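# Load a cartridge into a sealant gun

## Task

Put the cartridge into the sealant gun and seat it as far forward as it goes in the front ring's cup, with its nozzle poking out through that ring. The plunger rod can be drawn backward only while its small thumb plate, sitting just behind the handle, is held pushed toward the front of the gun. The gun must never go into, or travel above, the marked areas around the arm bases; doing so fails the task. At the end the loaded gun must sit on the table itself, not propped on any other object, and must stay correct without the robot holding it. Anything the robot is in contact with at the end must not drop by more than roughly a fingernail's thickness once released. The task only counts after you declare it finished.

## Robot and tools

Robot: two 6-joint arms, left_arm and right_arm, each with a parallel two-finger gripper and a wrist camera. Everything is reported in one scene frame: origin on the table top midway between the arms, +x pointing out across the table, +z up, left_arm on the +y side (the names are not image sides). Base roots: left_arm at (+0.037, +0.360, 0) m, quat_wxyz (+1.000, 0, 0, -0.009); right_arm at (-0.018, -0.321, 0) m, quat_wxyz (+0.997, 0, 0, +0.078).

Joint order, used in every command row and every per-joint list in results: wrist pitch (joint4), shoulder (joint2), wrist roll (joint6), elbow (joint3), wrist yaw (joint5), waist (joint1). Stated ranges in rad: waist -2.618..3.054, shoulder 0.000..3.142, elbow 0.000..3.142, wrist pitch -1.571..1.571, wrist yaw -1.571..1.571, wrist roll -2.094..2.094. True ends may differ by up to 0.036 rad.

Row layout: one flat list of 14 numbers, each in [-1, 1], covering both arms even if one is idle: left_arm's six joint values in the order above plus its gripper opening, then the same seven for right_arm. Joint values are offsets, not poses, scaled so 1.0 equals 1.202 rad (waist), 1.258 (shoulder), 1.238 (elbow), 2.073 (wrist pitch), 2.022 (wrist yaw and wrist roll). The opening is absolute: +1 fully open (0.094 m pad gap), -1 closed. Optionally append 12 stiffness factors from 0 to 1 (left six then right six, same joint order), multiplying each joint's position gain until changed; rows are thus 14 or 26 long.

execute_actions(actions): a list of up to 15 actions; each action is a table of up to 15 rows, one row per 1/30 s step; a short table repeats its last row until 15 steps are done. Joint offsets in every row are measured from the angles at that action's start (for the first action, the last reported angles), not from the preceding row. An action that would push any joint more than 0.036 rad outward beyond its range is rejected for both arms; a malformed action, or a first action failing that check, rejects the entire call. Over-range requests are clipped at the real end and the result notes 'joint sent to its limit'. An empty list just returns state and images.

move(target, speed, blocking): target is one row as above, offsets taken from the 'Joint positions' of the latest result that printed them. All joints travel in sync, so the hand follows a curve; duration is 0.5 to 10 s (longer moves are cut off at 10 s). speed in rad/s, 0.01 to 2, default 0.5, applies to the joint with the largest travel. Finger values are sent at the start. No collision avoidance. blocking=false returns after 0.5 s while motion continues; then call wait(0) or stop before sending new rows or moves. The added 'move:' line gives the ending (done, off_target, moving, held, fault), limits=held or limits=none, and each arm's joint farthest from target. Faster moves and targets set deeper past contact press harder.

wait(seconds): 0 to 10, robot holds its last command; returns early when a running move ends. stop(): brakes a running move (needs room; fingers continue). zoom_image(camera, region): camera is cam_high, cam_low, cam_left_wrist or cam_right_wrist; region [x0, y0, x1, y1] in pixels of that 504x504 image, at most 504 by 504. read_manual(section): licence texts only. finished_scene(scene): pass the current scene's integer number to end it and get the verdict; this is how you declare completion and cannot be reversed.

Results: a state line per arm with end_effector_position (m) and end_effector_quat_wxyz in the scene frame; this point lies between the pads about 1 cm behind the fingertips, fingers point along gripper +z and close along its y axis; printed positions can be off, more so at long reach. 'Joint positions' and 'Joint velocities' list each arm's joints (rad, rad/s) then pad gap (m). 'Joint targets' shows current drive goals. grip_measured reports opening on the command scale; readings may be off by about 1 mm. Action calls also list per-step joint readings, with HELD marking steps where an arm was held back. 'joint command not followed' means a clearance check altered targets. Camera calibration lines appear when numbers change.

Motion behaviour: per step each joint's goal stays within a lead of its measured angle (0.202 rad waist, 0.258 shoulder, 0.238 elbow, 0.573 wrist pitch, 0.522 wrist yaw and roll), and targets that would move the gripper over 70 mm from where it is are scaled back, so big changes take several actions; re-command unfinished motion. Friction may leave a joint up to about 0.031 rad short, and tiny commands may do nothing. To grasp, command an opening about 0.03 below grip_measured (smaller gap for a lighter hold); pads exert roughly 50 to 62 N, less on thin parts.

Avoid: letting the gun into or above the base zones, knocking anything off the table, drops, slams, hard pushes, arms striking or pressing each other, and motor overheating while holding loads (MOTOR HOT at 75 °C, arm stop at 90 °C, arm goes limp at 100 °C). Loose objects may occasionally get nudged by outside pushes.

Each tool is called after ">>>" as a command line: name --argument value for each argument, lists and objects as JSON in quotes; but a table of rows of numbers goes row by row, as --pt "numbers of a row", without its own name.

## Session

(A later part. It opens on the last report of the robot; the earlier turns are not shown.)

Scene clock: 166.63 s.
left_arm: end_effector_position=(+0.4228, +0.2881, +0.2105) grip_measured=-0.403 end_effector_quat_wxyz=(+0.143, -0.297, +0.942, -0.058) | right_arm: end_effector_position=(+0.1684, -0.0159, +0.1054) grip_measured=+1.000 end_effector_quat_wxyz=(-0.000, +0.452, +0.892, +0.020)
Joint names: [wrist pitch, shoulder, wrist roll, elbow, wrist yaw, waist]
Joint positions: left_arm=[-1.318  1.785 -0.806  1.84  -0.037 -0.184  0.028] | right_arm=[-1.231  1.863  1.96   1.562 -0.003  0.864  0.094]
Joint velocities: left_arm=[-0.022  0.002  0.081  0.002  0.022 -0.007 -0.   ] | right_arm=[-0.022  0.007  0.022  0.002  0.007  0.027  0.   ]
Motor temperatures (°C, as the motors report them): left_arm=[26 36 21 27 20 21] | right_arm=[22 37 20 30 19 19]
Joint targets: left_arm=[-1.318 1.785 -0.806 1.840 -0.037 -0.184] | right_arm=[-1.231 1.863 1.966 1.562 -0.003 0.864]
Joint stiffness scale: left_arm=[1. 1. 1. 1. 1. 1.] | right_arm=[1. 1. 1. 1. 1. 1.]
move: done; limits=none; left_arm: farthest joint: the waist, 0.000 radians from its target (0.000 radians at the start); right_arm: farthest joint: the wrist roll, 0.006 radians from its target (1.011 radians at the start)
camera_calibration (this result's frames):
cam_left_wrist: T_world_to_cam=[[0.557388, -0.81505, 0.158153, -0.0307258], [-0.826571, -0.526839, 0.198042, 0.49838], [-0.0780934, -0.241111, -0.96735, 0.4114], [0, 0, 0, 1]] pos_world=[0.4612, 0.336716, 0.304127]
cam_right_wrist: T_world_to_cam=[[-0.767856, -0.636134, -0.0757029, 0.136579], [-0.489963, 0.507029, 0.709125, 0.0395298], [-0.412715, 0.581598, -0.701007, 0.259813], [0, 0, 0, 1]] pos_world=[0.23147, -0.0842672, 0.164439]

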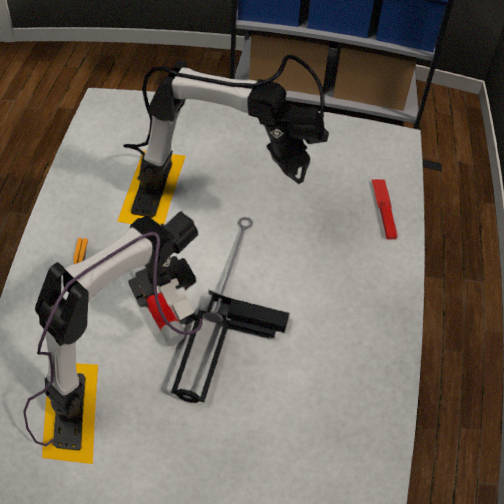

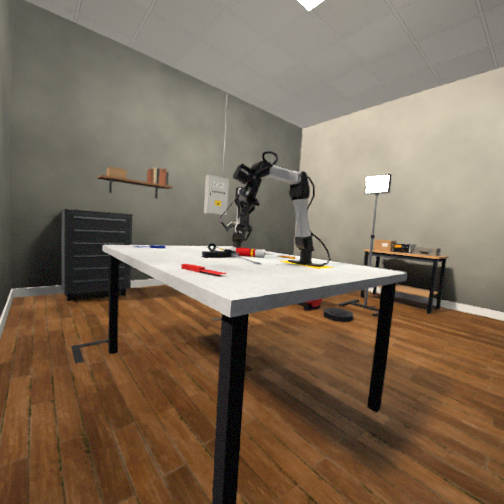

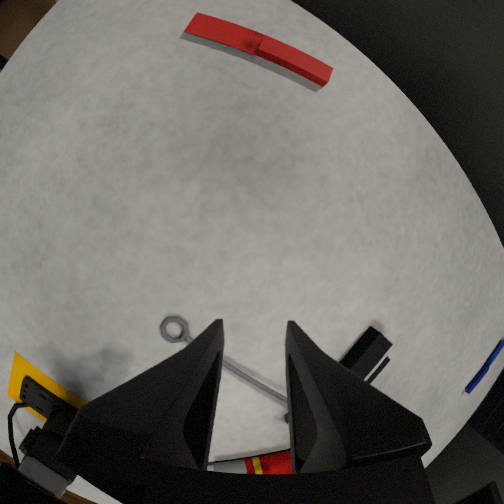

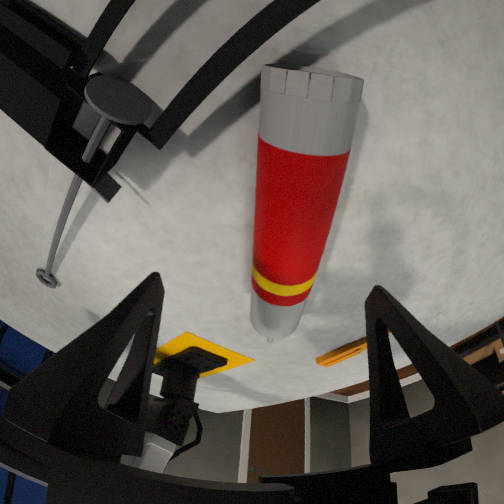

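>>> move --target '[0,0,0,0,0,0,-0.4,0.125,0.025,0,-0.228,0,0,1]' --speed 0.4

>>> execute_actions --actions '[[[0,0,0,0,0,0,-0.4,0,0,0,0,0,0,-0.03]],[[0,0,0,0,0,0,-0.4,0,0,0,0,0,0,-0.03]]]'

Scene clock: 168.43 s.
left_arm: end_effector_position=(+0.4228, +0.2881, +0.2105) grip_measured=-0.403 end_effector_quat_wxyz=(+0.143, -0.297, +0.942, -0.058) | right_arm: end_effector_position=(+0.1579, -0.0331, +0.0322) grip_measured=+1.000 end_effector_quat_wxyz=(-0.002, +0.453, +0.892, -0.002)
Joint names: [wrist pitch, shoulder, wrist roll, elbow, wrist yaw, waist]
Joint positions: left_arm=[-1.318  1.785 -0.806  1.84  -0.037 -0.184  0.028] | right_arm=[-0.986  1.885  1.96   1.295 -0.003  0.864  0.094]
Joint velocities: left_arm=[-0.022 -0.017  0.022 -0.002  0.007  0.007  0.   ] | right_arm=[-0.051 -0.017 -0.007 -0.017  0.007  0.017  0.   ]
Motor temperatures (°C, as the motors report them): left_arm=[26 36 21 27 20 21] | right_arm=[22 37 20 30 19 19]
Joint targets: left_arm=[-1.318 1.785 -0.806 1.840 -0.037 -0.184] | right_arm=[-0.972 1.894 1.960 1.280 -0.003 0.864]
Joint stiffness scale: left_arm=[1. 1. 1. 1. 1. 1.] | right_arm=[1. 1. 1. 1. 1. 1.]
move: done; limits=none; left_arm: farthest joint: the waist, 0.000 radians from its target (0.000 radians at the start); right_arm: farthest joint: the elbow, 0.015 radians from its target (0.282 radians at the start)
camera_calibration (this result's frames):
cam_left_wrist: T_world_to_cam=[[0.557388, -0.81505, 0.158153, -0.0307258], [-0.826571, -0.526839, 0.198042, 0.49838], [-0.0780934, -0.241111, -0.96735, 0.4114], [0, 0, 0, 1]] pos_world=[0.4612, 0.336716, 0.304127]
cam_right_wrist: T_world_to_cam=[[-0.769611, -0.637614, -0.0338781, 0.110921], [-0.473242, 0.533984, 0.700645, 0.09349], [-0.428651, 0.555257, -0.712705, 0.216169], [0, 0, 0, 1]] pos_world=[0.22227, -0.0992272, 0.0923196]

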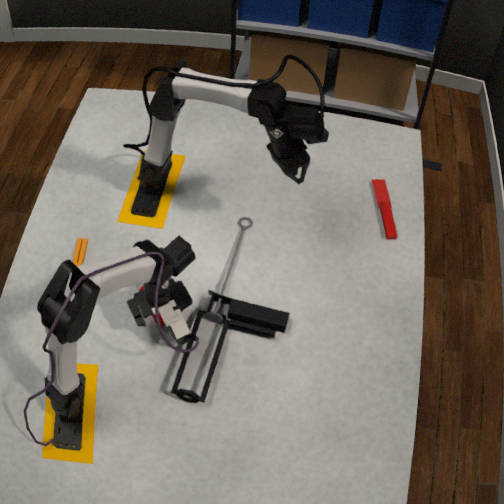

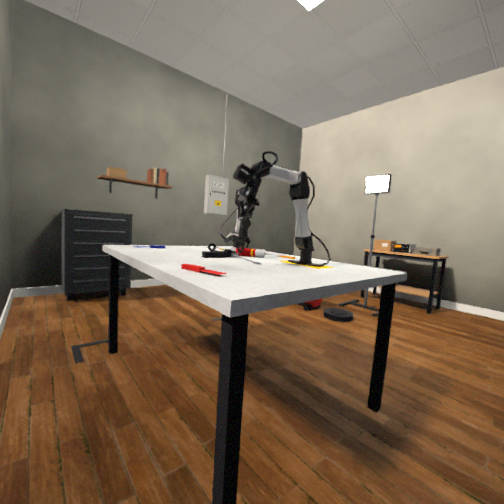

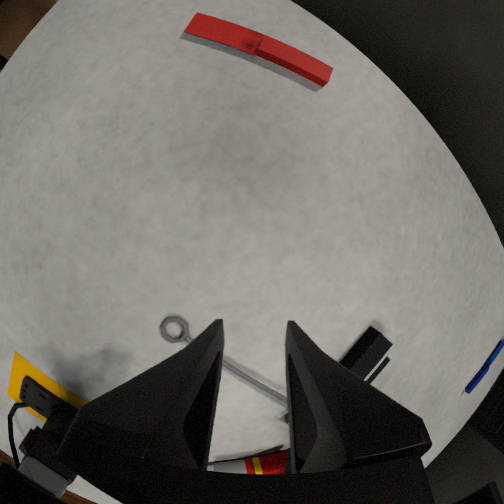

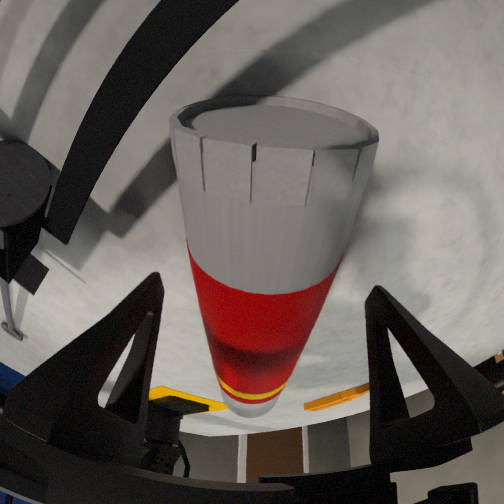

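Scene clock: 169.43 s.
left_arm: end_effector_position=(+0.4228, +0.2881, +0.2105) grip_measured=-0.403 end_effector_quat_wxyz=(+0.143, -0.297, +0.942, -0.058) | right_arm: end_effector_position=(+0.1586, -0.0323, +0.0322) grip_measured=+0.024 end_effector_quat_wxyz=(-0.001, +0.453, +0.892, -0.000)
Joint names: [wrist pitch, shoulder, wrist roll, elbow, wrist yaw, waist]
Joint positions: left_arm=[-1.318  1.785 -0.806  1.84  -0.037 -0.184  0.028] | right_arm=[-0.982  1.885  1.96   1.295 -0.002  0.864  0.048]
Joint velocities: left_arm=[ 0.051  0.012  0.066 -0.027  0.022 -0.012  0.   ] | right_arm=[-0.037 -0.002  0.037  0.007  0.007 -0.012 -0.   ]
Motor temperatures (°C, as the motors report them): left_arm=[26 36 21 27 20 21] | right_arm=[22 37 20 30 19 19]
Joint targets: left_arm=[-1.318 1.785 -0.806 1.840 -0.037 -0.184] | right_arm=[-0.982 1.885 1.960 1.295 -0.002 0.864]
Joint stiffness scale: left_arm=[1. 1. 1. 1. 1. 1.] | right_arm=[1. 1. 1. 1. 1. 1.]
Step readings (joint positions; steps 1 to 15: 1st action; 16 to 30: 2nd action):
0: left_arm=[-1.318 1.785 -0.806 1.840 -0.037 -0.184] | right_arm=[-0.986 1.885 1.960 1.295 -0.003 0.864]
1: left_arm=[-1.318 1.785 -0.806 1.840 -0.037 -0.184] | right_arm=[-0.986 1.885 1.960 1.295 -0.003 0.864]
2: left_arm=[-1.318 1.785 -0.806 1.840 -0.037 -0.184] | right_arm=[-0.986 1.885 1.960 1.295 -0.003 0.864]
4: left_arm=[-1.318 1.785 -0.806 1.840 -0.037 -0.184] | right_arm=[-0.980 1.885 1.960 1.295 -0.003 0.864]
8: left_arm=[-1.318 1.785 -0.806 1.840 -0.037 -0.184] | right_arm=[-0.982 1.885 1.960 1.295 -0.002 0.864]
15: left_arm=[-1.318 1.785 -0.806 1.840 -0.037 -0.184] | right_arm=[-0.982 1.885 1.960 1.295 -0.002 0.864]
16: left_arm=[-1.318 1.785 -0.806 1.840 -0.037 -0.184] | right_arm=[-0.982 1.885 1.960 1.295 -0.002 0.864]
17: left_arm=[-1.318 1.785 -0.806 1.840 -0.037 -0.184] | right_arm=[-0.982 1.885 1.960 1.295 -0.002 0.864]
19: left_arm=[-1.318 1.785 -0.806 1.840 -0.037 -0.184] | right_arm=[-0.982 1.885 1.960 1.295 -0.002 0.864]
23: left_arm=[-1.318 1.785 -0.806 1.840 -0.037 -0.184] | right_arm=[-0.982 1.885 1.960 1.295 -0.002 0.864]
30: Joint positions above
camera_calibration (this result's frames):
cam_left_wrist: T_world_to_cam=[[0.557388, -0.81505, 0.158153, -0.0307258], [-0.826571, -0.526839, 0.198042, 0.49838], [-0.0780934, -0.241111, -0.96735, 0.4114], [0, 0, 0, 1]] pos_world=[0.4612, 0.336716, 0.304127]
cam_right_wrist: T_world_to_cam=[[-0.769495, -0.637509, -0.0382163, 0.112085], [-0.475465, 0.531896, 0.700729, 0.0936949], [-0.426394, 0.557377, -0.712404, 0.21574], [0, 0, 0, 1]] pos_world=[0.222787, -0.0986294, 0.0923226]

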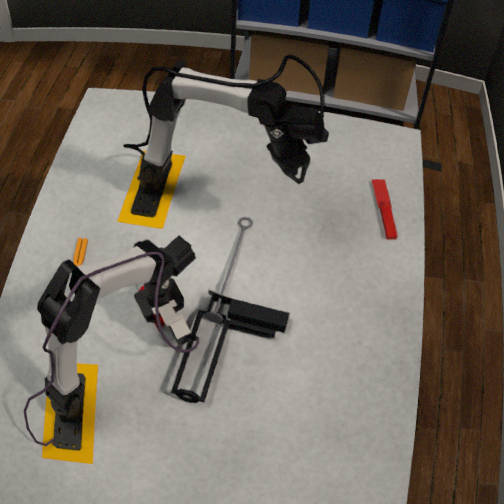

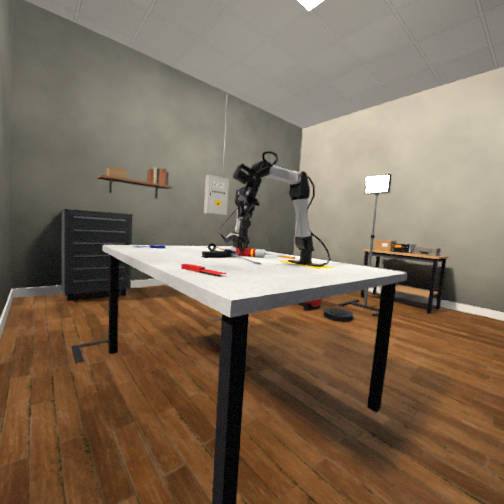

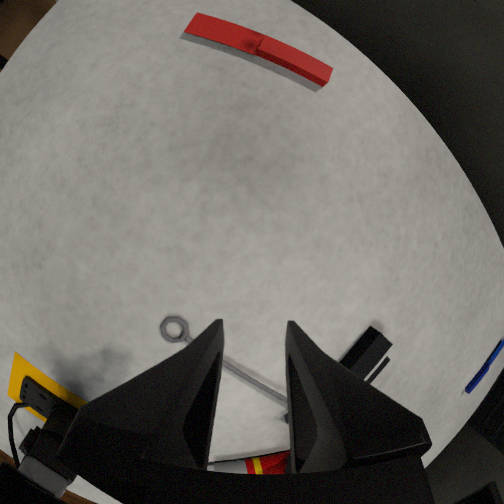

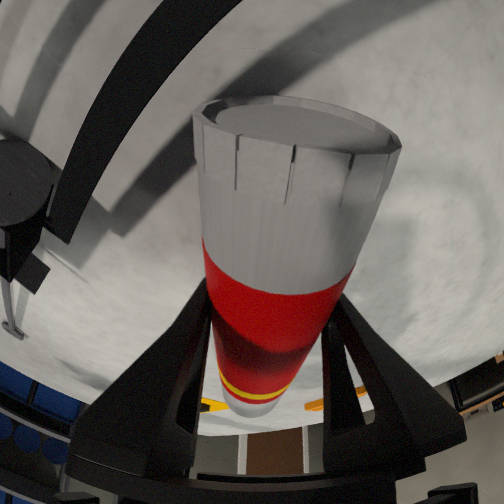

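>>> move --target '[0,0,0,0,0,0,-0.4,-0.18,-0.05,0,0.27,0,0,-0.03]' --speed 0.4

>>> move --target '[0,0,0,0,0,0,-0.4,0,0,-1,0,0,0,-0.03]' --speed 1.0

Scene clock: 171.97 s.
left_arm: end_effector_position=(+0.4228, +0.2881, +0.2105) grip_measured=-0.403 end_effector_quat_wxyz=(+0.143, -0.297, +0.942, -0.058) | right_arm: end_effector_position=(+0.1601, -0.0326, +0.1181) grip_measured=+0.024 end_effector_quat_wxyz=(+0.002, +0.453, +0.892, -0.014)
Joint names: [wrist pitch, shoulder, wrist roll, elbow, wrist yaw, waist]
Joint positions: left_arm=[-1.318  1.785 -0.806  1.84  -0.037 -0.184  0.028] | right_arm=[-1.344  1.851  1.96   1.598  0.006  0.864  0.048]
Joint velocities: left_arm=[-0.037 -0.002 -0.022 -0.007 -0.022 -0.012  0.001] | right_arm=[-0.007 -0.007  0.022  0.002  0.007 -0.002  0.   ]
Motor temperatures (°C, as the motors report them): left_arm=[26 36 21 27 20 21] | right_arm=[22 38 20 30 19 19]
Joint targets: left_arm=[-1.318 1.785 -0.806 1.840 -0.037 -0.184] | right_arm=[-1.355 1.822 1.960 1.629 -0.002 0.864]
Joint stiffness scale: left_arm=[1. 1. 1. 1. 1. 1.] | right_arm=[1. 1. 1. 1. 1. 1.]
move: off_target (right_arm); limits=none; left_arm: farthest joint: the waist, 0.000 radians from its target (0.000 radians at the start); right_arm: farthest joint: the elbow, 0.031 radians from its target (0.335 radians at the start)
camera_calibration (this result's frames):
cam_left_wrist: T_world_to_cam=[[0.557388, -0.81505, 0.158153, -0.0307258], [-0.826571, -0.526839, 0.198042, 0.49838], [-0.0780934, -0.241111, -0.96735, 0.4114], [0, 0, 0, 1]] pos_world=[0.4612, 0.336716, 0.304127]
cam_right_wrist: T_world_to_cam=[[-0.769596, -0.638321, -0.0163758, 0.113723], [-0.471069, 0.550261, 0.689425, 0.0356615], [-0.431064, 0.538293, -0.724172, 0.279218], [0, 0, 0, 1]] pos_world=[0.224681, -0.0973318, 0.179478]

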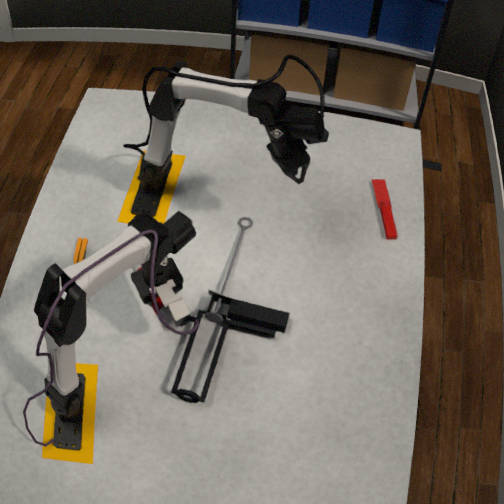

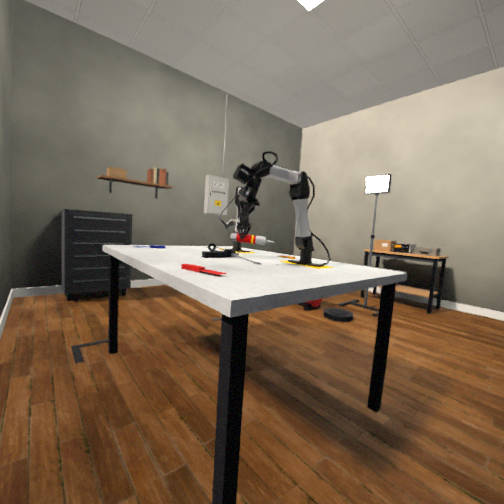

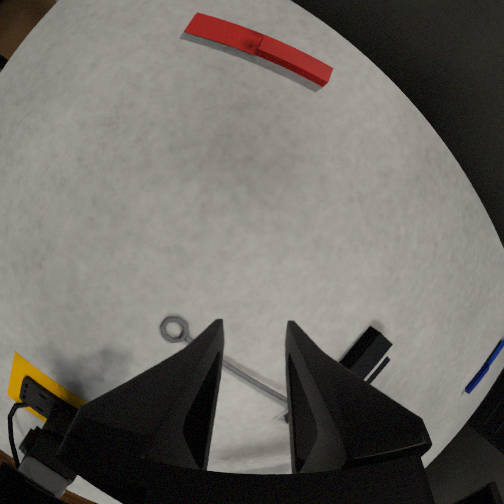

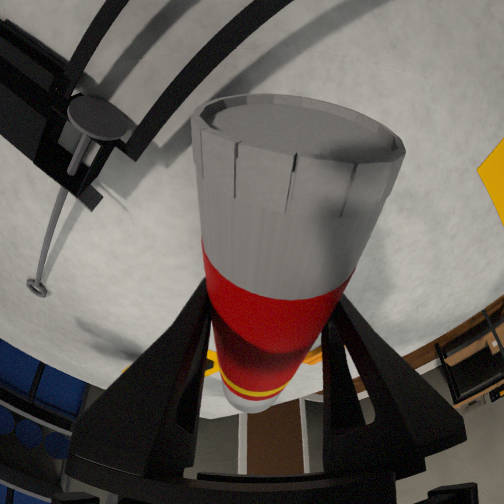

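Scene clock: 174.93 s.
left_arm: end_effector_position=(+0.4228, +0.2881, +0.2105) grip_measured=-0.403 end_effector_quat_wxyz=(+0.143, -0.297, +0.942, -0.058) | right_arm: end_effector_position=(+0.1626, -0.0308, +0.1145) grip_measured=+0.024 end_effector_quat_wxyz=(-0.009, -0.512, +0.859, -0.012)
Joint names: [wrist pitch, shoulder, wrist roll, elbow, wrist yaw, waist]
Joint positions: left_arm=[-1.318  1.785 -0.806  1.84  -0.037 -0.184  0.028] | right_arm=[-1.333  1.863 -0.055  1.598  0.013  0.864  0.048]
Joint velocities: left_arm=[-0.066 -0.007  0.022 -0.002  0.051  0.002 -0.   ] | right_arm=[ 0.022 -0.012  0.022  0.002 -0.051  0.012 -0.001]
Motor temperatures (°C, as the motors report them): left_arm=[26 35 21 27 20 21] | right_arm=[21 38 20 30 19 19]
Joint targets: left_arm=[-1.318 1.785 -0.806 1.840 -0.037 -0.184] | right_arm=[-1.344 1.851 -0.062 1.598 0.006 0.864]
Joint stiffness scale: left_arm=[1. 1. 1. 1. 1. 1.] | right_arm=[1. 1. 1. 1. 1. 1.]
move: done; limits=none; left_arm: farthest joint: the waist, 0.000 radians from its target (0.000 radians at the start); right_arm: farthest joint: the shoulder, 0.012 radians from its target (0.000 radians at the start)
camera_calibration (this result's frames):
cam_left_wrist: T_world_to_cam=[[0.557388, -0.81505, 0.158153, -0.0307258], [-0.826571, -0.526839, 0.198042, 0.49838], [-0.0780934, -0.241111, -0.96735, 0.4114], [0, 0, 0, 1]] pos_world=[0.4612, 0.336716, 0.304127]
cam_right_wrist: T_world_to_cam=[[0.906422, -0.421326, -0.0297384, -0.147523], [-0.273326, -0.638784, 0.719199, -0.0338613], [-0.322014, -0.64377, -0.694167, 0.219128], [0, 0, 0, 1]] pos_world=[0.195025, 0.0572825, 0.172077]

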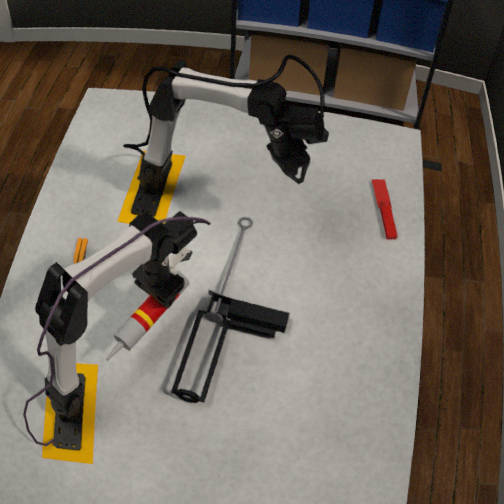

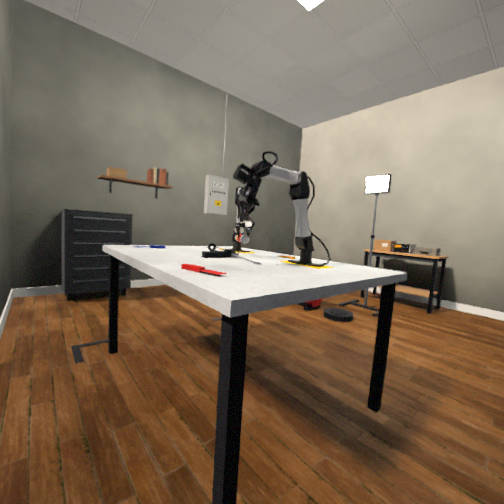

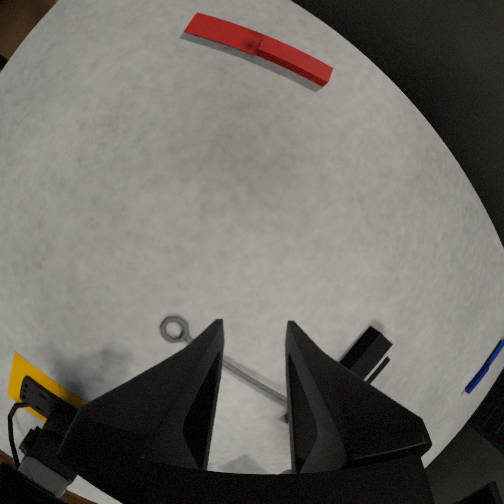

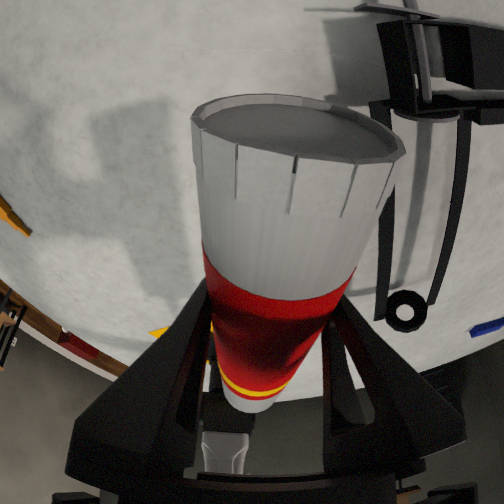

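Go a bit higher (shoulder less) to clear rails.

>>> move --target '[0,0,0,0,0,0,-0.4,0.11,0.04,-0.337,0.115,-0.105,-0.265,-0.03]' --speed 0.4

Scene clock: 177.73 s.
left_arm: end_effector_position=(+0.4228, +0.2881, +0.2105) grip_measured=-0.403 end_effector_quat_wxyz=(+0.143, -0.297, +0.942, -0.058) | right_arm: end_effector_position=(+0.2779, -0.0261, +0.1291) grip_measured=+0.024 end_effector_quat_wxyz=(+0.110, -0.659, +0.738, +0.090)
Joint names: [wrist pitch, shoulder, wrist roll, elbow, wrist yaw, waist]
Joint positions: left_arm=[-1.318  1.785 -0.806  1.84  -0.037 -0.184  0.028] | right_arm=[-1.131  1.924 -0.73   1.704 -0.185  0.551  0.048]
Joint velocities: left_arm=[-0.007  0.002  0.022  0.002  0.081 -0.007 -0.   ] | right_arm=[ 0.051 -0.007  0.037 -0.002 -0.007 -0.012  0.001]
Motor temperatures (°C, as the motors report them): left_arm=[26 35 21 27 20 21] | right_arm=[21 38 20 31 19 19]
Joint targets: left_arm=[-1.318 1.785 -0.806 1.840 -0.037 -0.184] | right_arm=[-1.105 1.913 -0.736 1.740 -0.199 0.545]
Joint stiffness scale: left_arm=[1. 1. 1. 1. 1. 1.] | right_arm=[1. 1. 1. 1. 1. 1.]
move: off_target (right_arm); limits=none; left_arm: farthest joint: the waist, 0.000 radians from its target (0.000 radians at the start); right_arm: farthest joint: the elbow, 0.036 radians from its target (0.142 radians at the start)
camera_calibration (this result's frames):
cam_left_wrist: T_world_to_cam=[[0.557388, -0.81505, 0.158153, -0.0307258], [-0.826571, -0.526839, 0.198042, 0.49838], [-0.0780934, -0.241111, -0.96735, 0.4114], [0, 0, 0, 1]] pos_world=[0.4612, 0.336716, 0.304127]
cam_right_wrist: T_world_to_cam=[[0.998933, -0.0452572, -0.0092246, -0.268232], [-0.0355675, -0.881158, 0.471482, -0.0503216], [-0.0294663, -0.47065, -0.881828, 0.216928], [0, 0, 0, 1]] pos_world=[0.272548, 0.0456163, 0.212544]

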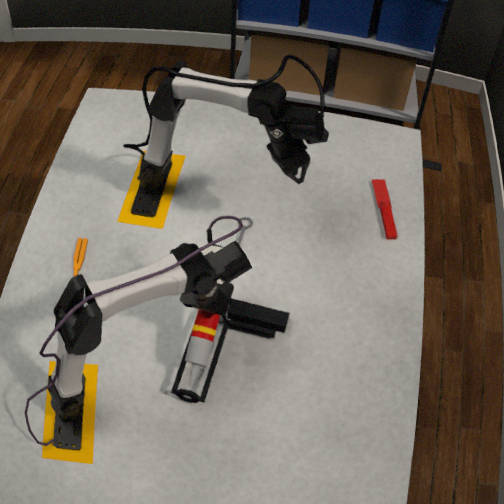

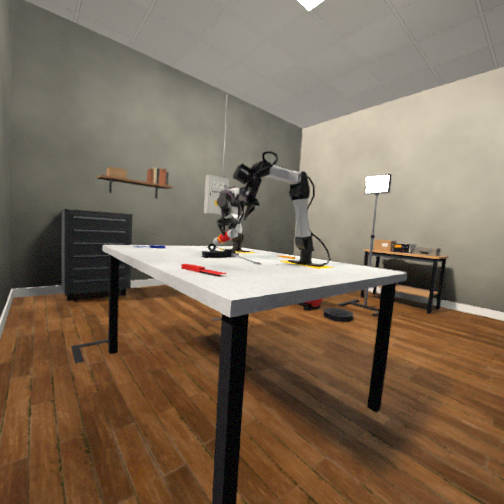

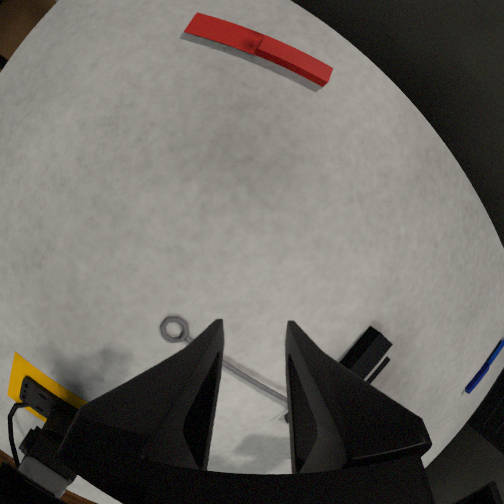

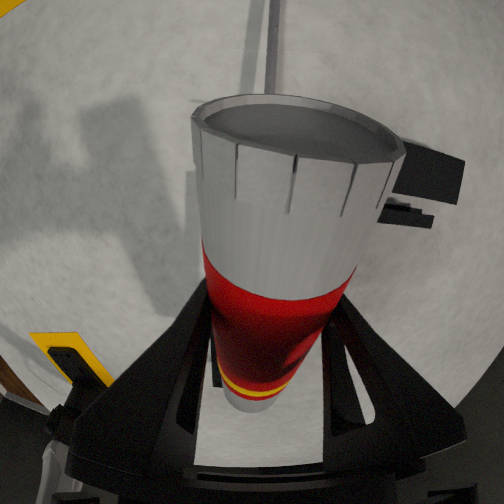

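>>> zoom_image --camera "cam_high" --region '[150,290,270,410]'

Region (150, 290, 270, 410) of cam_high's 504x504 image, scaled by 4.200, with more detail than that image has.

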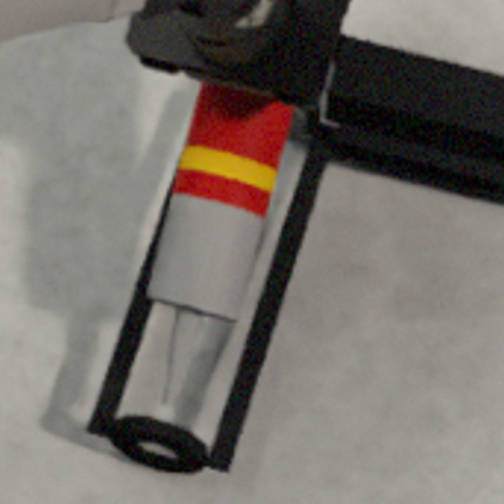

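>>> move --target '[0,0,0,0,0,0,-0.4,0.062,0.025,0.02,-0.055,0,0,-0.03]' --speed 0.15

>>> zoom_image --camera "cam_high" --region '[150,290,270,410]'

>>> zoom_image --camera "cam_low" --region '[180,200,270,270]'

Scene clock: 180.63 s.
left_arm: end_effector_position=(+0.4228, +0.2881, +0.2105) grip_measured=-0.403 end_effector_quat_wxyz=(+0.143, -0.297, +0.942, -0.058) | right_arm: end_effector_position=(+0.2831, -0.0216, +0.0942) grip_measured=+0.024 end_effector_quat_wxyz=(+0.101, -0.646, +0.751, +0.092)
Joint names: [wrist pitch, shoulder, wrist roll, elbow, wrist yaw, waist]
Joint positions: left_arm=[-1.318  1.785 -0.806  1.84  -0.037 -0.184  0.028] | right_arm=[-1.029  1.971 -0.695  1.634 -0.185  0.551  0.048]
Joint velocities: left_arm=[-0.007  0.002  0.022  0.002 -0.022 -0.022 -0.001] | right_arm=[-0.007  0.002  0.037 -0.037 -0.051 -0.022 -0.002]
Motor temperatures (°C, as the motors report them): left_arm=[26 35 21 27 20 21] | right_arm=[22 39 20 31 19 19]
Joint targets: left_arm=[-1.318 1.785 -0.806 1.840 -0.037 -0.184] | right_arm=[-1.002 1.956 -0.689 1.636 -0.185 0.551]
Joint stiffness scale: left_arm=[1. 1. 1. 1. 1. 1.] | right_arm=[1. 1. 1. 1. 1. 1.]
move: off_target (right_arm); limits=none; left_arm: farthest joint: the waist, 0.000 radians from its target (0.000 radians at the start); right_arm: farthest joint: the wrist pitch, 0.026 radians from its target (0.129 radians at the start)
camera_calibration (this result's frames):
cam_left_wrist: T_world_to_cam=[[0.557388, -0.81505, 0.158153, -0.0307258], [-0.826571, -0.526839, 0.198042, 0.49838], [-0.0780934, -0.241111, -0.96735, 0.4114], [0, 0, 0, 1]] pos_world=[0.4612, 0.336716, 0.304127]
cam_right_wrist: T_world_to_cam=[[0.996484, -0.0782628, -0.0299083, -0.271573], [-0.054378, -0.875712, 0.479761, -0.0250307], [-0.0637385, -0.476448, -0.876889, 0.197478], [0, 0, 0, 1]] pos_world=[0.281844, 0.0509142, 0.177053]

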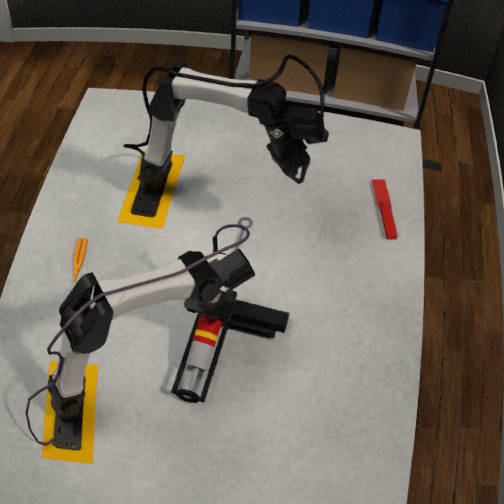

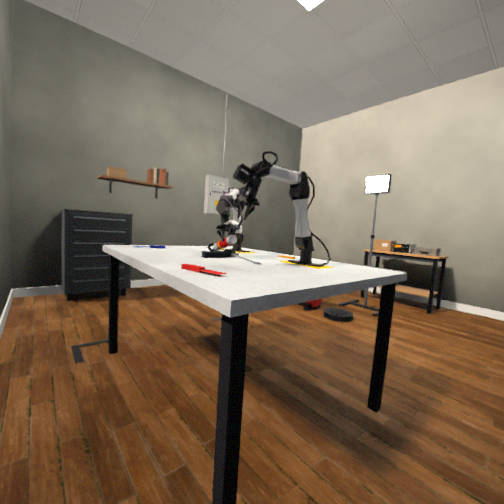

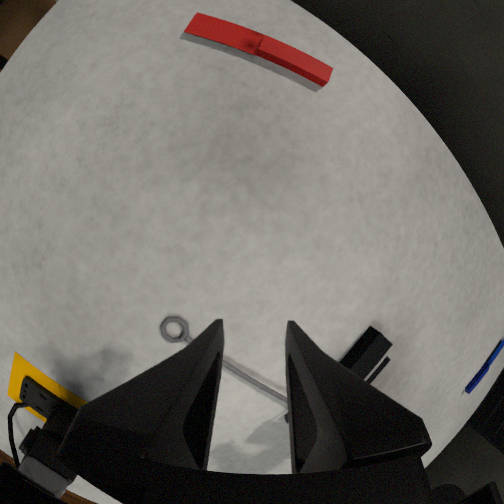

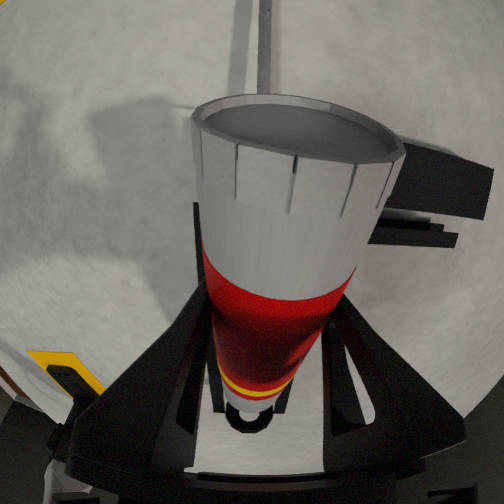

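Region (150, 290, 270, 410) of cam_high's 504x504 image, scaled by 4.200, with more detail than that image has.

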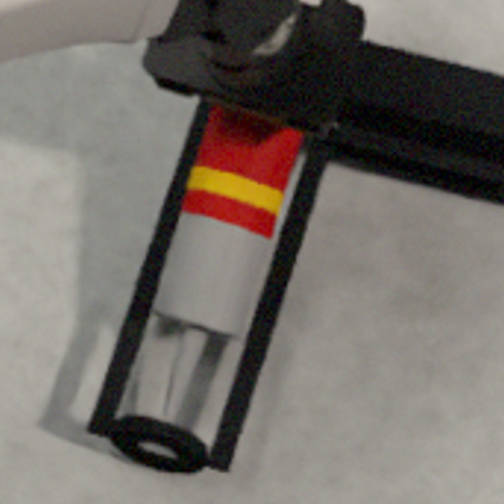

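Region (180, 200, 270, 270) of cam_low's 504x504 image, scaled by 5.600, with more detail than that image has.

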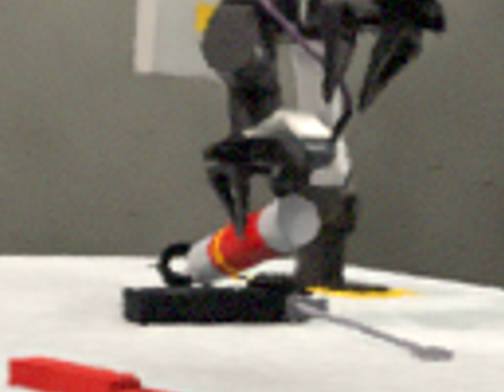

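>>> move --target '[0,0,0,0,0,0,-0.4,0.046,-0.108,-0.03,-0.144,-0.01,-0.052,-0.03]' --speed 0.12

>>> zoom_image --camera "cam_high" --region '[150,300,270,420]'

Scene clock: 183.13 s.
left_arm: end_effector_position=(+0.4228, +0.2881, +0.2105) grip_measured=-0.403 end_effector_quat_wxyz=(+0.143, -0.297, +0.942, -0.058) | right_arm: end_effector_position=(+0.2766, -0.0475, +0.0858) grip_measured=+0.024 end_effector_quat_wxyz=(+0.115, -0.649, +0.746, +0.098)
Joint names: [wrist pitch, shoulder, wrist roll, elbow, wrist yaw, waist]
Joint positions: left_arm=[-1.318  1.785 -0.806  1.84  -0.037 -0.184  0.028] | right_arm=[-0.935  1.873 -0.749  1.459 -0.209  0.502  0.048]
Joint velocities: left_arm=[-0.007 -0.012 -0.007 -0.002  0.037  0.012 -0.   ] | right_arm=[-0.081  0.007  0.007  0.002 -0.007  0.002  0.   ]
Motor temperatures (°C, as the motors report them): left_arm=[26 35 21 27 20 21] | right_arm=[22 39 20 31 19 19]
Joint targets: left_arm=[-1.318 1.785 -0.806 1.840 -0.037 -0.184] | right_arm=[-0.934 1.835 -0.756 1.455 -0.205 0.488]
Joint stiffness scale: left_arm=[1. 1. 1. 1. 1. 1.] | right_arm=[1. 1. 1. 1. 1. 1.]
move: off_target (right_arm); limits=none; left_arm: farthest joint: the waist, 0.000 radians from its target (0.000 radians at the start); right_arm: farthest joint: the shoulder, 0.038 radians from its target (0.136 radians at the start)
camera_calibration (this result's frames):
cam_left_wrist: T_world_to_cam=[[0.557388, -0.81505, 0.158153, -0.0307258], [-0.826571, -0.526839, 0.198042, 0.49838], [-0.0780934, -0.241111, -0.96735, 0.4114], [0, 0, 0, 1]] pos_world=[0.4612, 0.336716, 0.304127]
cam_right_wrist: T_world_to_cam=[[0.997395, -0.0698885, -0.0178512, -0.268288], [-0.054129, -0.888753, 0.45518, -0.0425941], [-0.0476771, -0.453028, -0.890221, 0.175234], [0, 0, 0, 1]] pos_world=[0.273638, 0.0227799, 0.170595]

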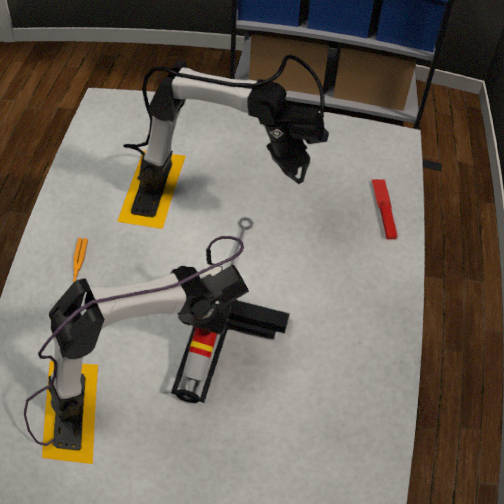

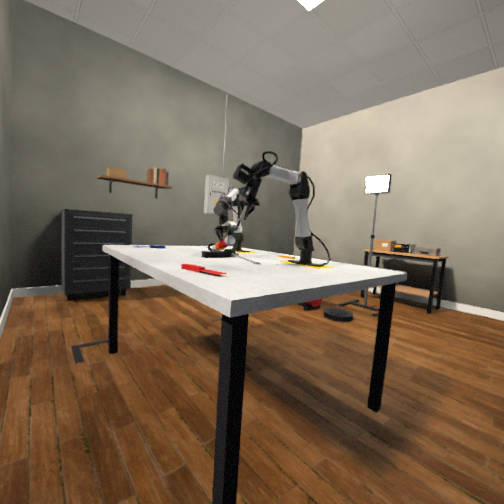

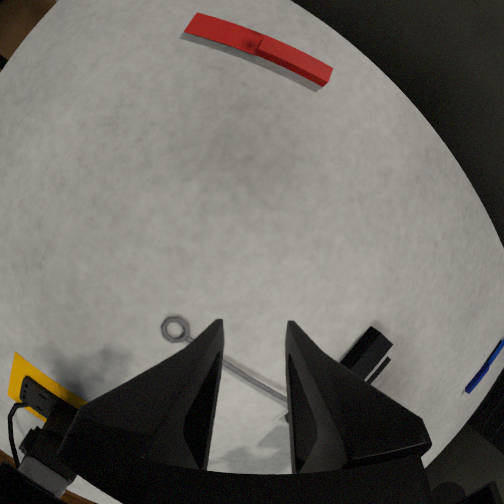

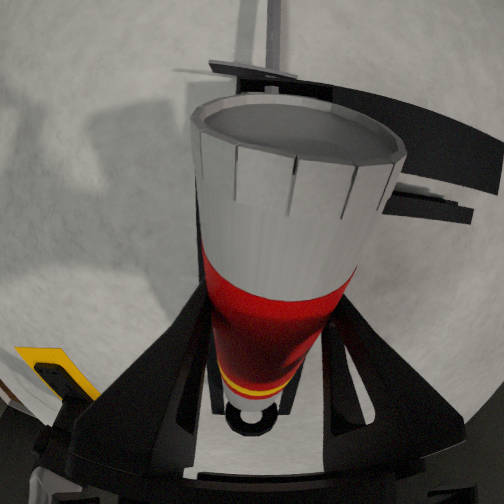

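Region (150, 300, 270, 420) of cam_high's 504x504 image, scaled by 4.200, with more detail than that image has.

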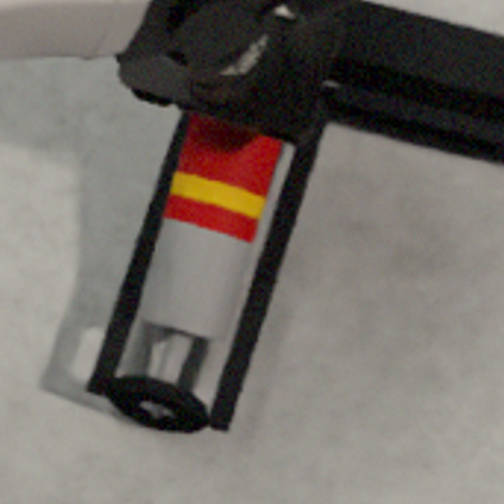

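>>> move --target '[0,0,0,0,0,0,-0.4,-0.03,-0.04,0,0.04,0.012,0.015,-0.03]' --speed 0.08

>>> zoom_image --camera "cam_high" --region '[150,300,270,420]'

Scene clock: 184.77 s.
left_arm: end_effector_position=(+0.4228, +0.2881, +0.2105) grip_measured=-0.403 end_effector_quat_wxyz=(+0.143, -0.297, +0.942, -0.058) | right_arm: end_effector_position=(+0.2728, -0.0471, +0.0939) grip_measured=+0.024 end_effector_quat_wxyz=(+0.113, -0.653, +0.743, +0.095)
Joint names: [wrist pitch, shoulder, wrist roll, elbow, wrist yaw, waist]
Joint positions: left_arm=[-1.318  1.785 -0.806  1.84  -0.037 -0.184  0.028] | right_arm=[-0.967  1.86  -0.751  1.476 -0.2    0.513  0.048]
Joint velocities: left_arm=[ 0.007 -0.017  0.022 -0.002 -0.007  0.002  0.   ] | right_arm=[ 0.007 -0.007  0.051  0.007 -0.022 -0.002 -0.002]
Motor temperatures (°C, as the motors report them): left_arm=[26 35 21 27 20 21] | right_arm=[22 40 20 31 19 19]
Joint targets: left_arm=[-1.318 1.785 -0.806 1.840 -0.037 -0.184] | right_arm=[-0.998 1.822 -0.748 1.509 -0.185 0.520]
Joint stiffness scale: left_arm=[1. 1. 1. 1. 1. 1.] | right_arm=[1. 1. 1. 1. 1. 1.]
move: off_target (right_arm); limits=none; left_arm: farthest joint: the waist, 0.000 radians from its target (0.000 radians at the start); right_arm: farthest joint: the shoulder, 0.037 radians from its target (0.050 radians at the start)
camera_calibration (this result's frames):
cam_left_wrist: T_world_to_cam=[[0.557388, -0.81505, 0.158153, -0.0307258], [-0.826571, -0.526839, 0.198042, 0.49838], [-0.0780934, -0.241111, -0.96735, 0.4114], [0, 0, 0, 1]] pos_world=[0.4612, 0.336716, 0.304127]
cam_right_wrist: T_world_to_cam=[[0.998152, -0.0593817, -0.0128613, -0.264478], [-0.0467534, -0.885857, 0.461596, -0.0485573], [-0.0388037, -0.460142, -0.886997, 0.179347], [0, 0, 0, 1]] pos_world=[0.268679, 0.0238051, 0.178092]

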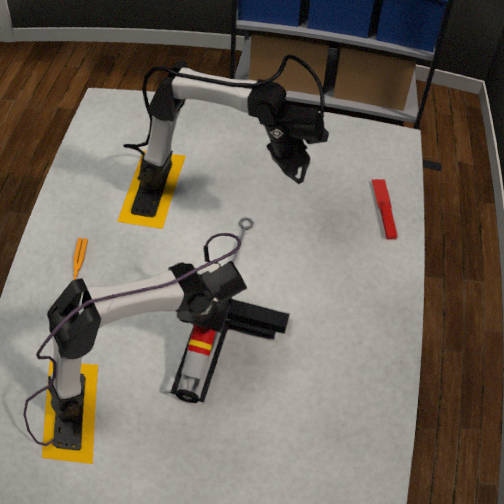

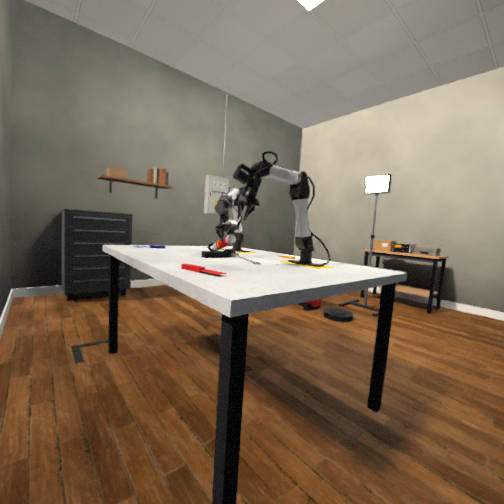

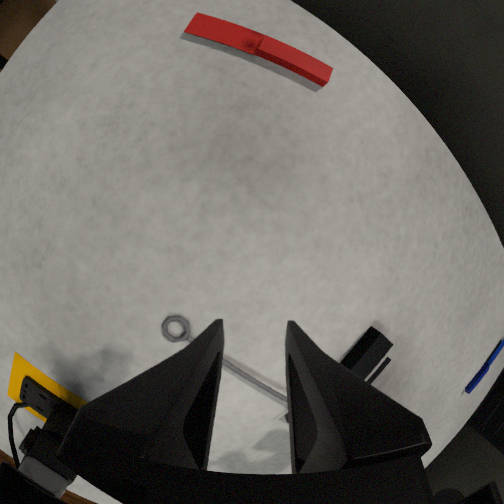

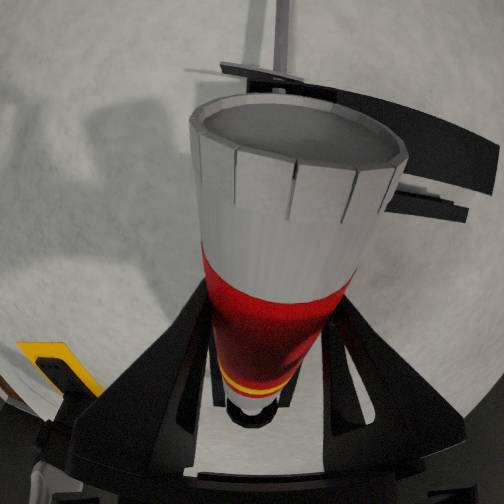

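Region (150, 300, 270, 420) of cam_high's 504x504 image, scaled by 4.200, with more detail than that image has.

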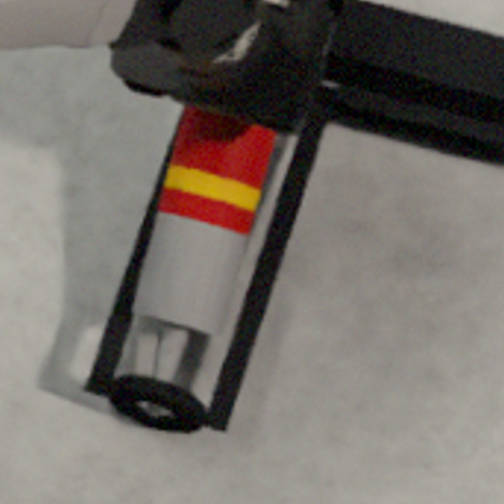

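>>> move --target '[0,0,0,0,0,0,-0.4,0,-0.025,-0.012,0.02,0,-0.042,-0.03]' --speed 0.06

>>> zoom_image --camera "cam_high" --region '[150,300,270,420]'

Scene clock: 186.23 s.
left_arm: end_effector_position=(+0.4228, +0.2881, +0.2105) grip_measured=-0.403 end_effector_quat_wxyz=(+0.143, -0.297, +0.942, -0.058) | right_arm: end_effector_position=(+0.2835, -0.0556, +0.0923) grip_measured=+0.024 end_effector_quat_wxyz=(+0.118, -0.647, +0.747, +0.095)
Joint names: [wrist pitch, shoulder, wrist roll, elbow, wrist yaw, waist]
Joint positions: left_arm=[-1.318  1.785 -0.806  1.84  -0.037 -0.184  0.028] | right_arm=[-0.957  1.866 -0.771  1.476 -0.207  0.476  0.048]
Joint velocities: left_arm=[-0.037 -0.002 -0.022  0.002 -0.007  0.007 -0.   ] | right_arm=[-0.095 -0.022  0.007  0.002  0.022 -0.002 -0.   ]
Motor temperatures (°C, as the motors report them): left_arm=[26 35 21 27 20 21] | right_arm=[22 40 20 31 19 19]
Joint targets: left_arm=[-1.318 1.785 -0.806 1.840 -0.037 -0.184] | right_arm=[-0.967 1.829 -0.775 1.501 -0.200 0.462]
Joint stiffness scale: left_arm=[1. 1. 1. 1. 1. 1.] | right_arm=[1. 1. 1. 1. 1. 1.]
move: off_target (right_arm); limits=none; left_arm: farthest joint: the waist, 0.000 radians from its target (0.000 radians at the start); right_arm: farthest joint: the shoulder, 0.037 radians from its target (0.031 radians at the start)
camera_calibration (this result's frames):
cam_left_wrist: T_world_to_cam=[[0.557388, -0.81505, 0.158153, -0.0307258], [-0.826571, -0.526839, 0.198042, 0.49838], [-0.0780934, -0.241111, -0.96735, 0.4114], [0, 0, 0, 1]] pos_world=[0.4612, 0.336716, 0.304127]
cam_right_wrist: T_world_to_cam=[[0.997145, -0.0749654, -0.00909254, -0.276589], [-0.0626139, -0.888086, 0.455392, -0.0499284], [-0.0422136, -0.453523, -0.890244, 0.1761], [0, 0, 0, 1]] pos_world=[0.280107, 0.01479, 0.176994]

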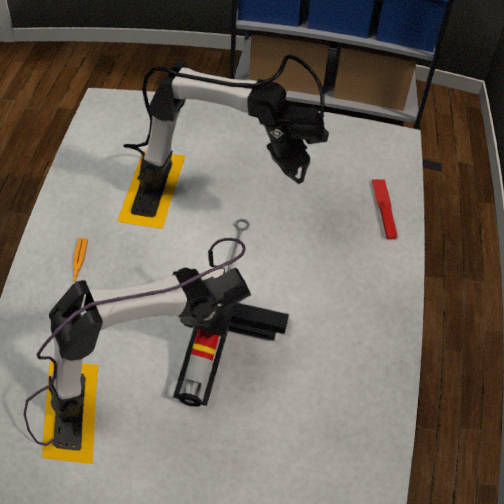

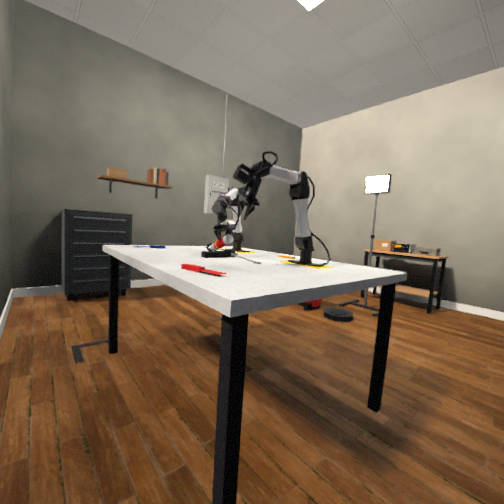

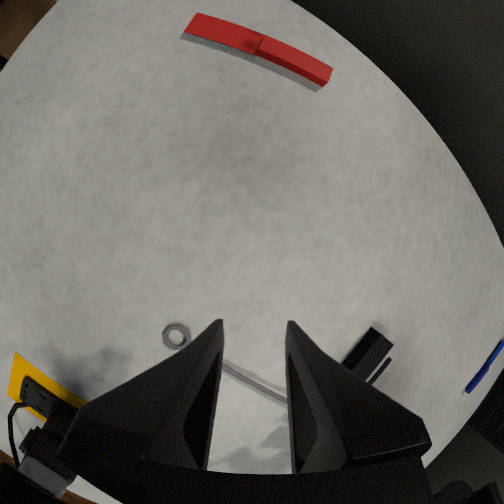

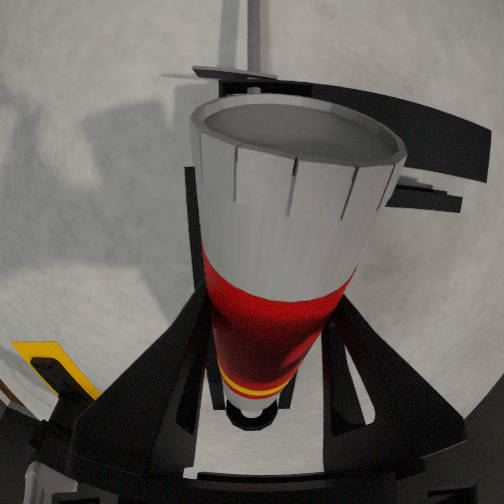

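Region (150, 300, 270, 420) of cam_high's 504x504 image, scaled by 4.200, with more detail than that image has.

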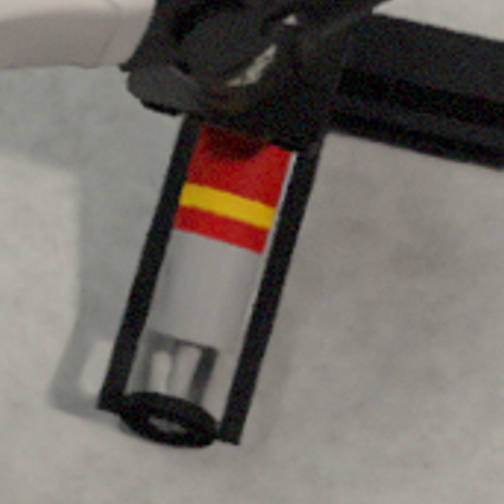

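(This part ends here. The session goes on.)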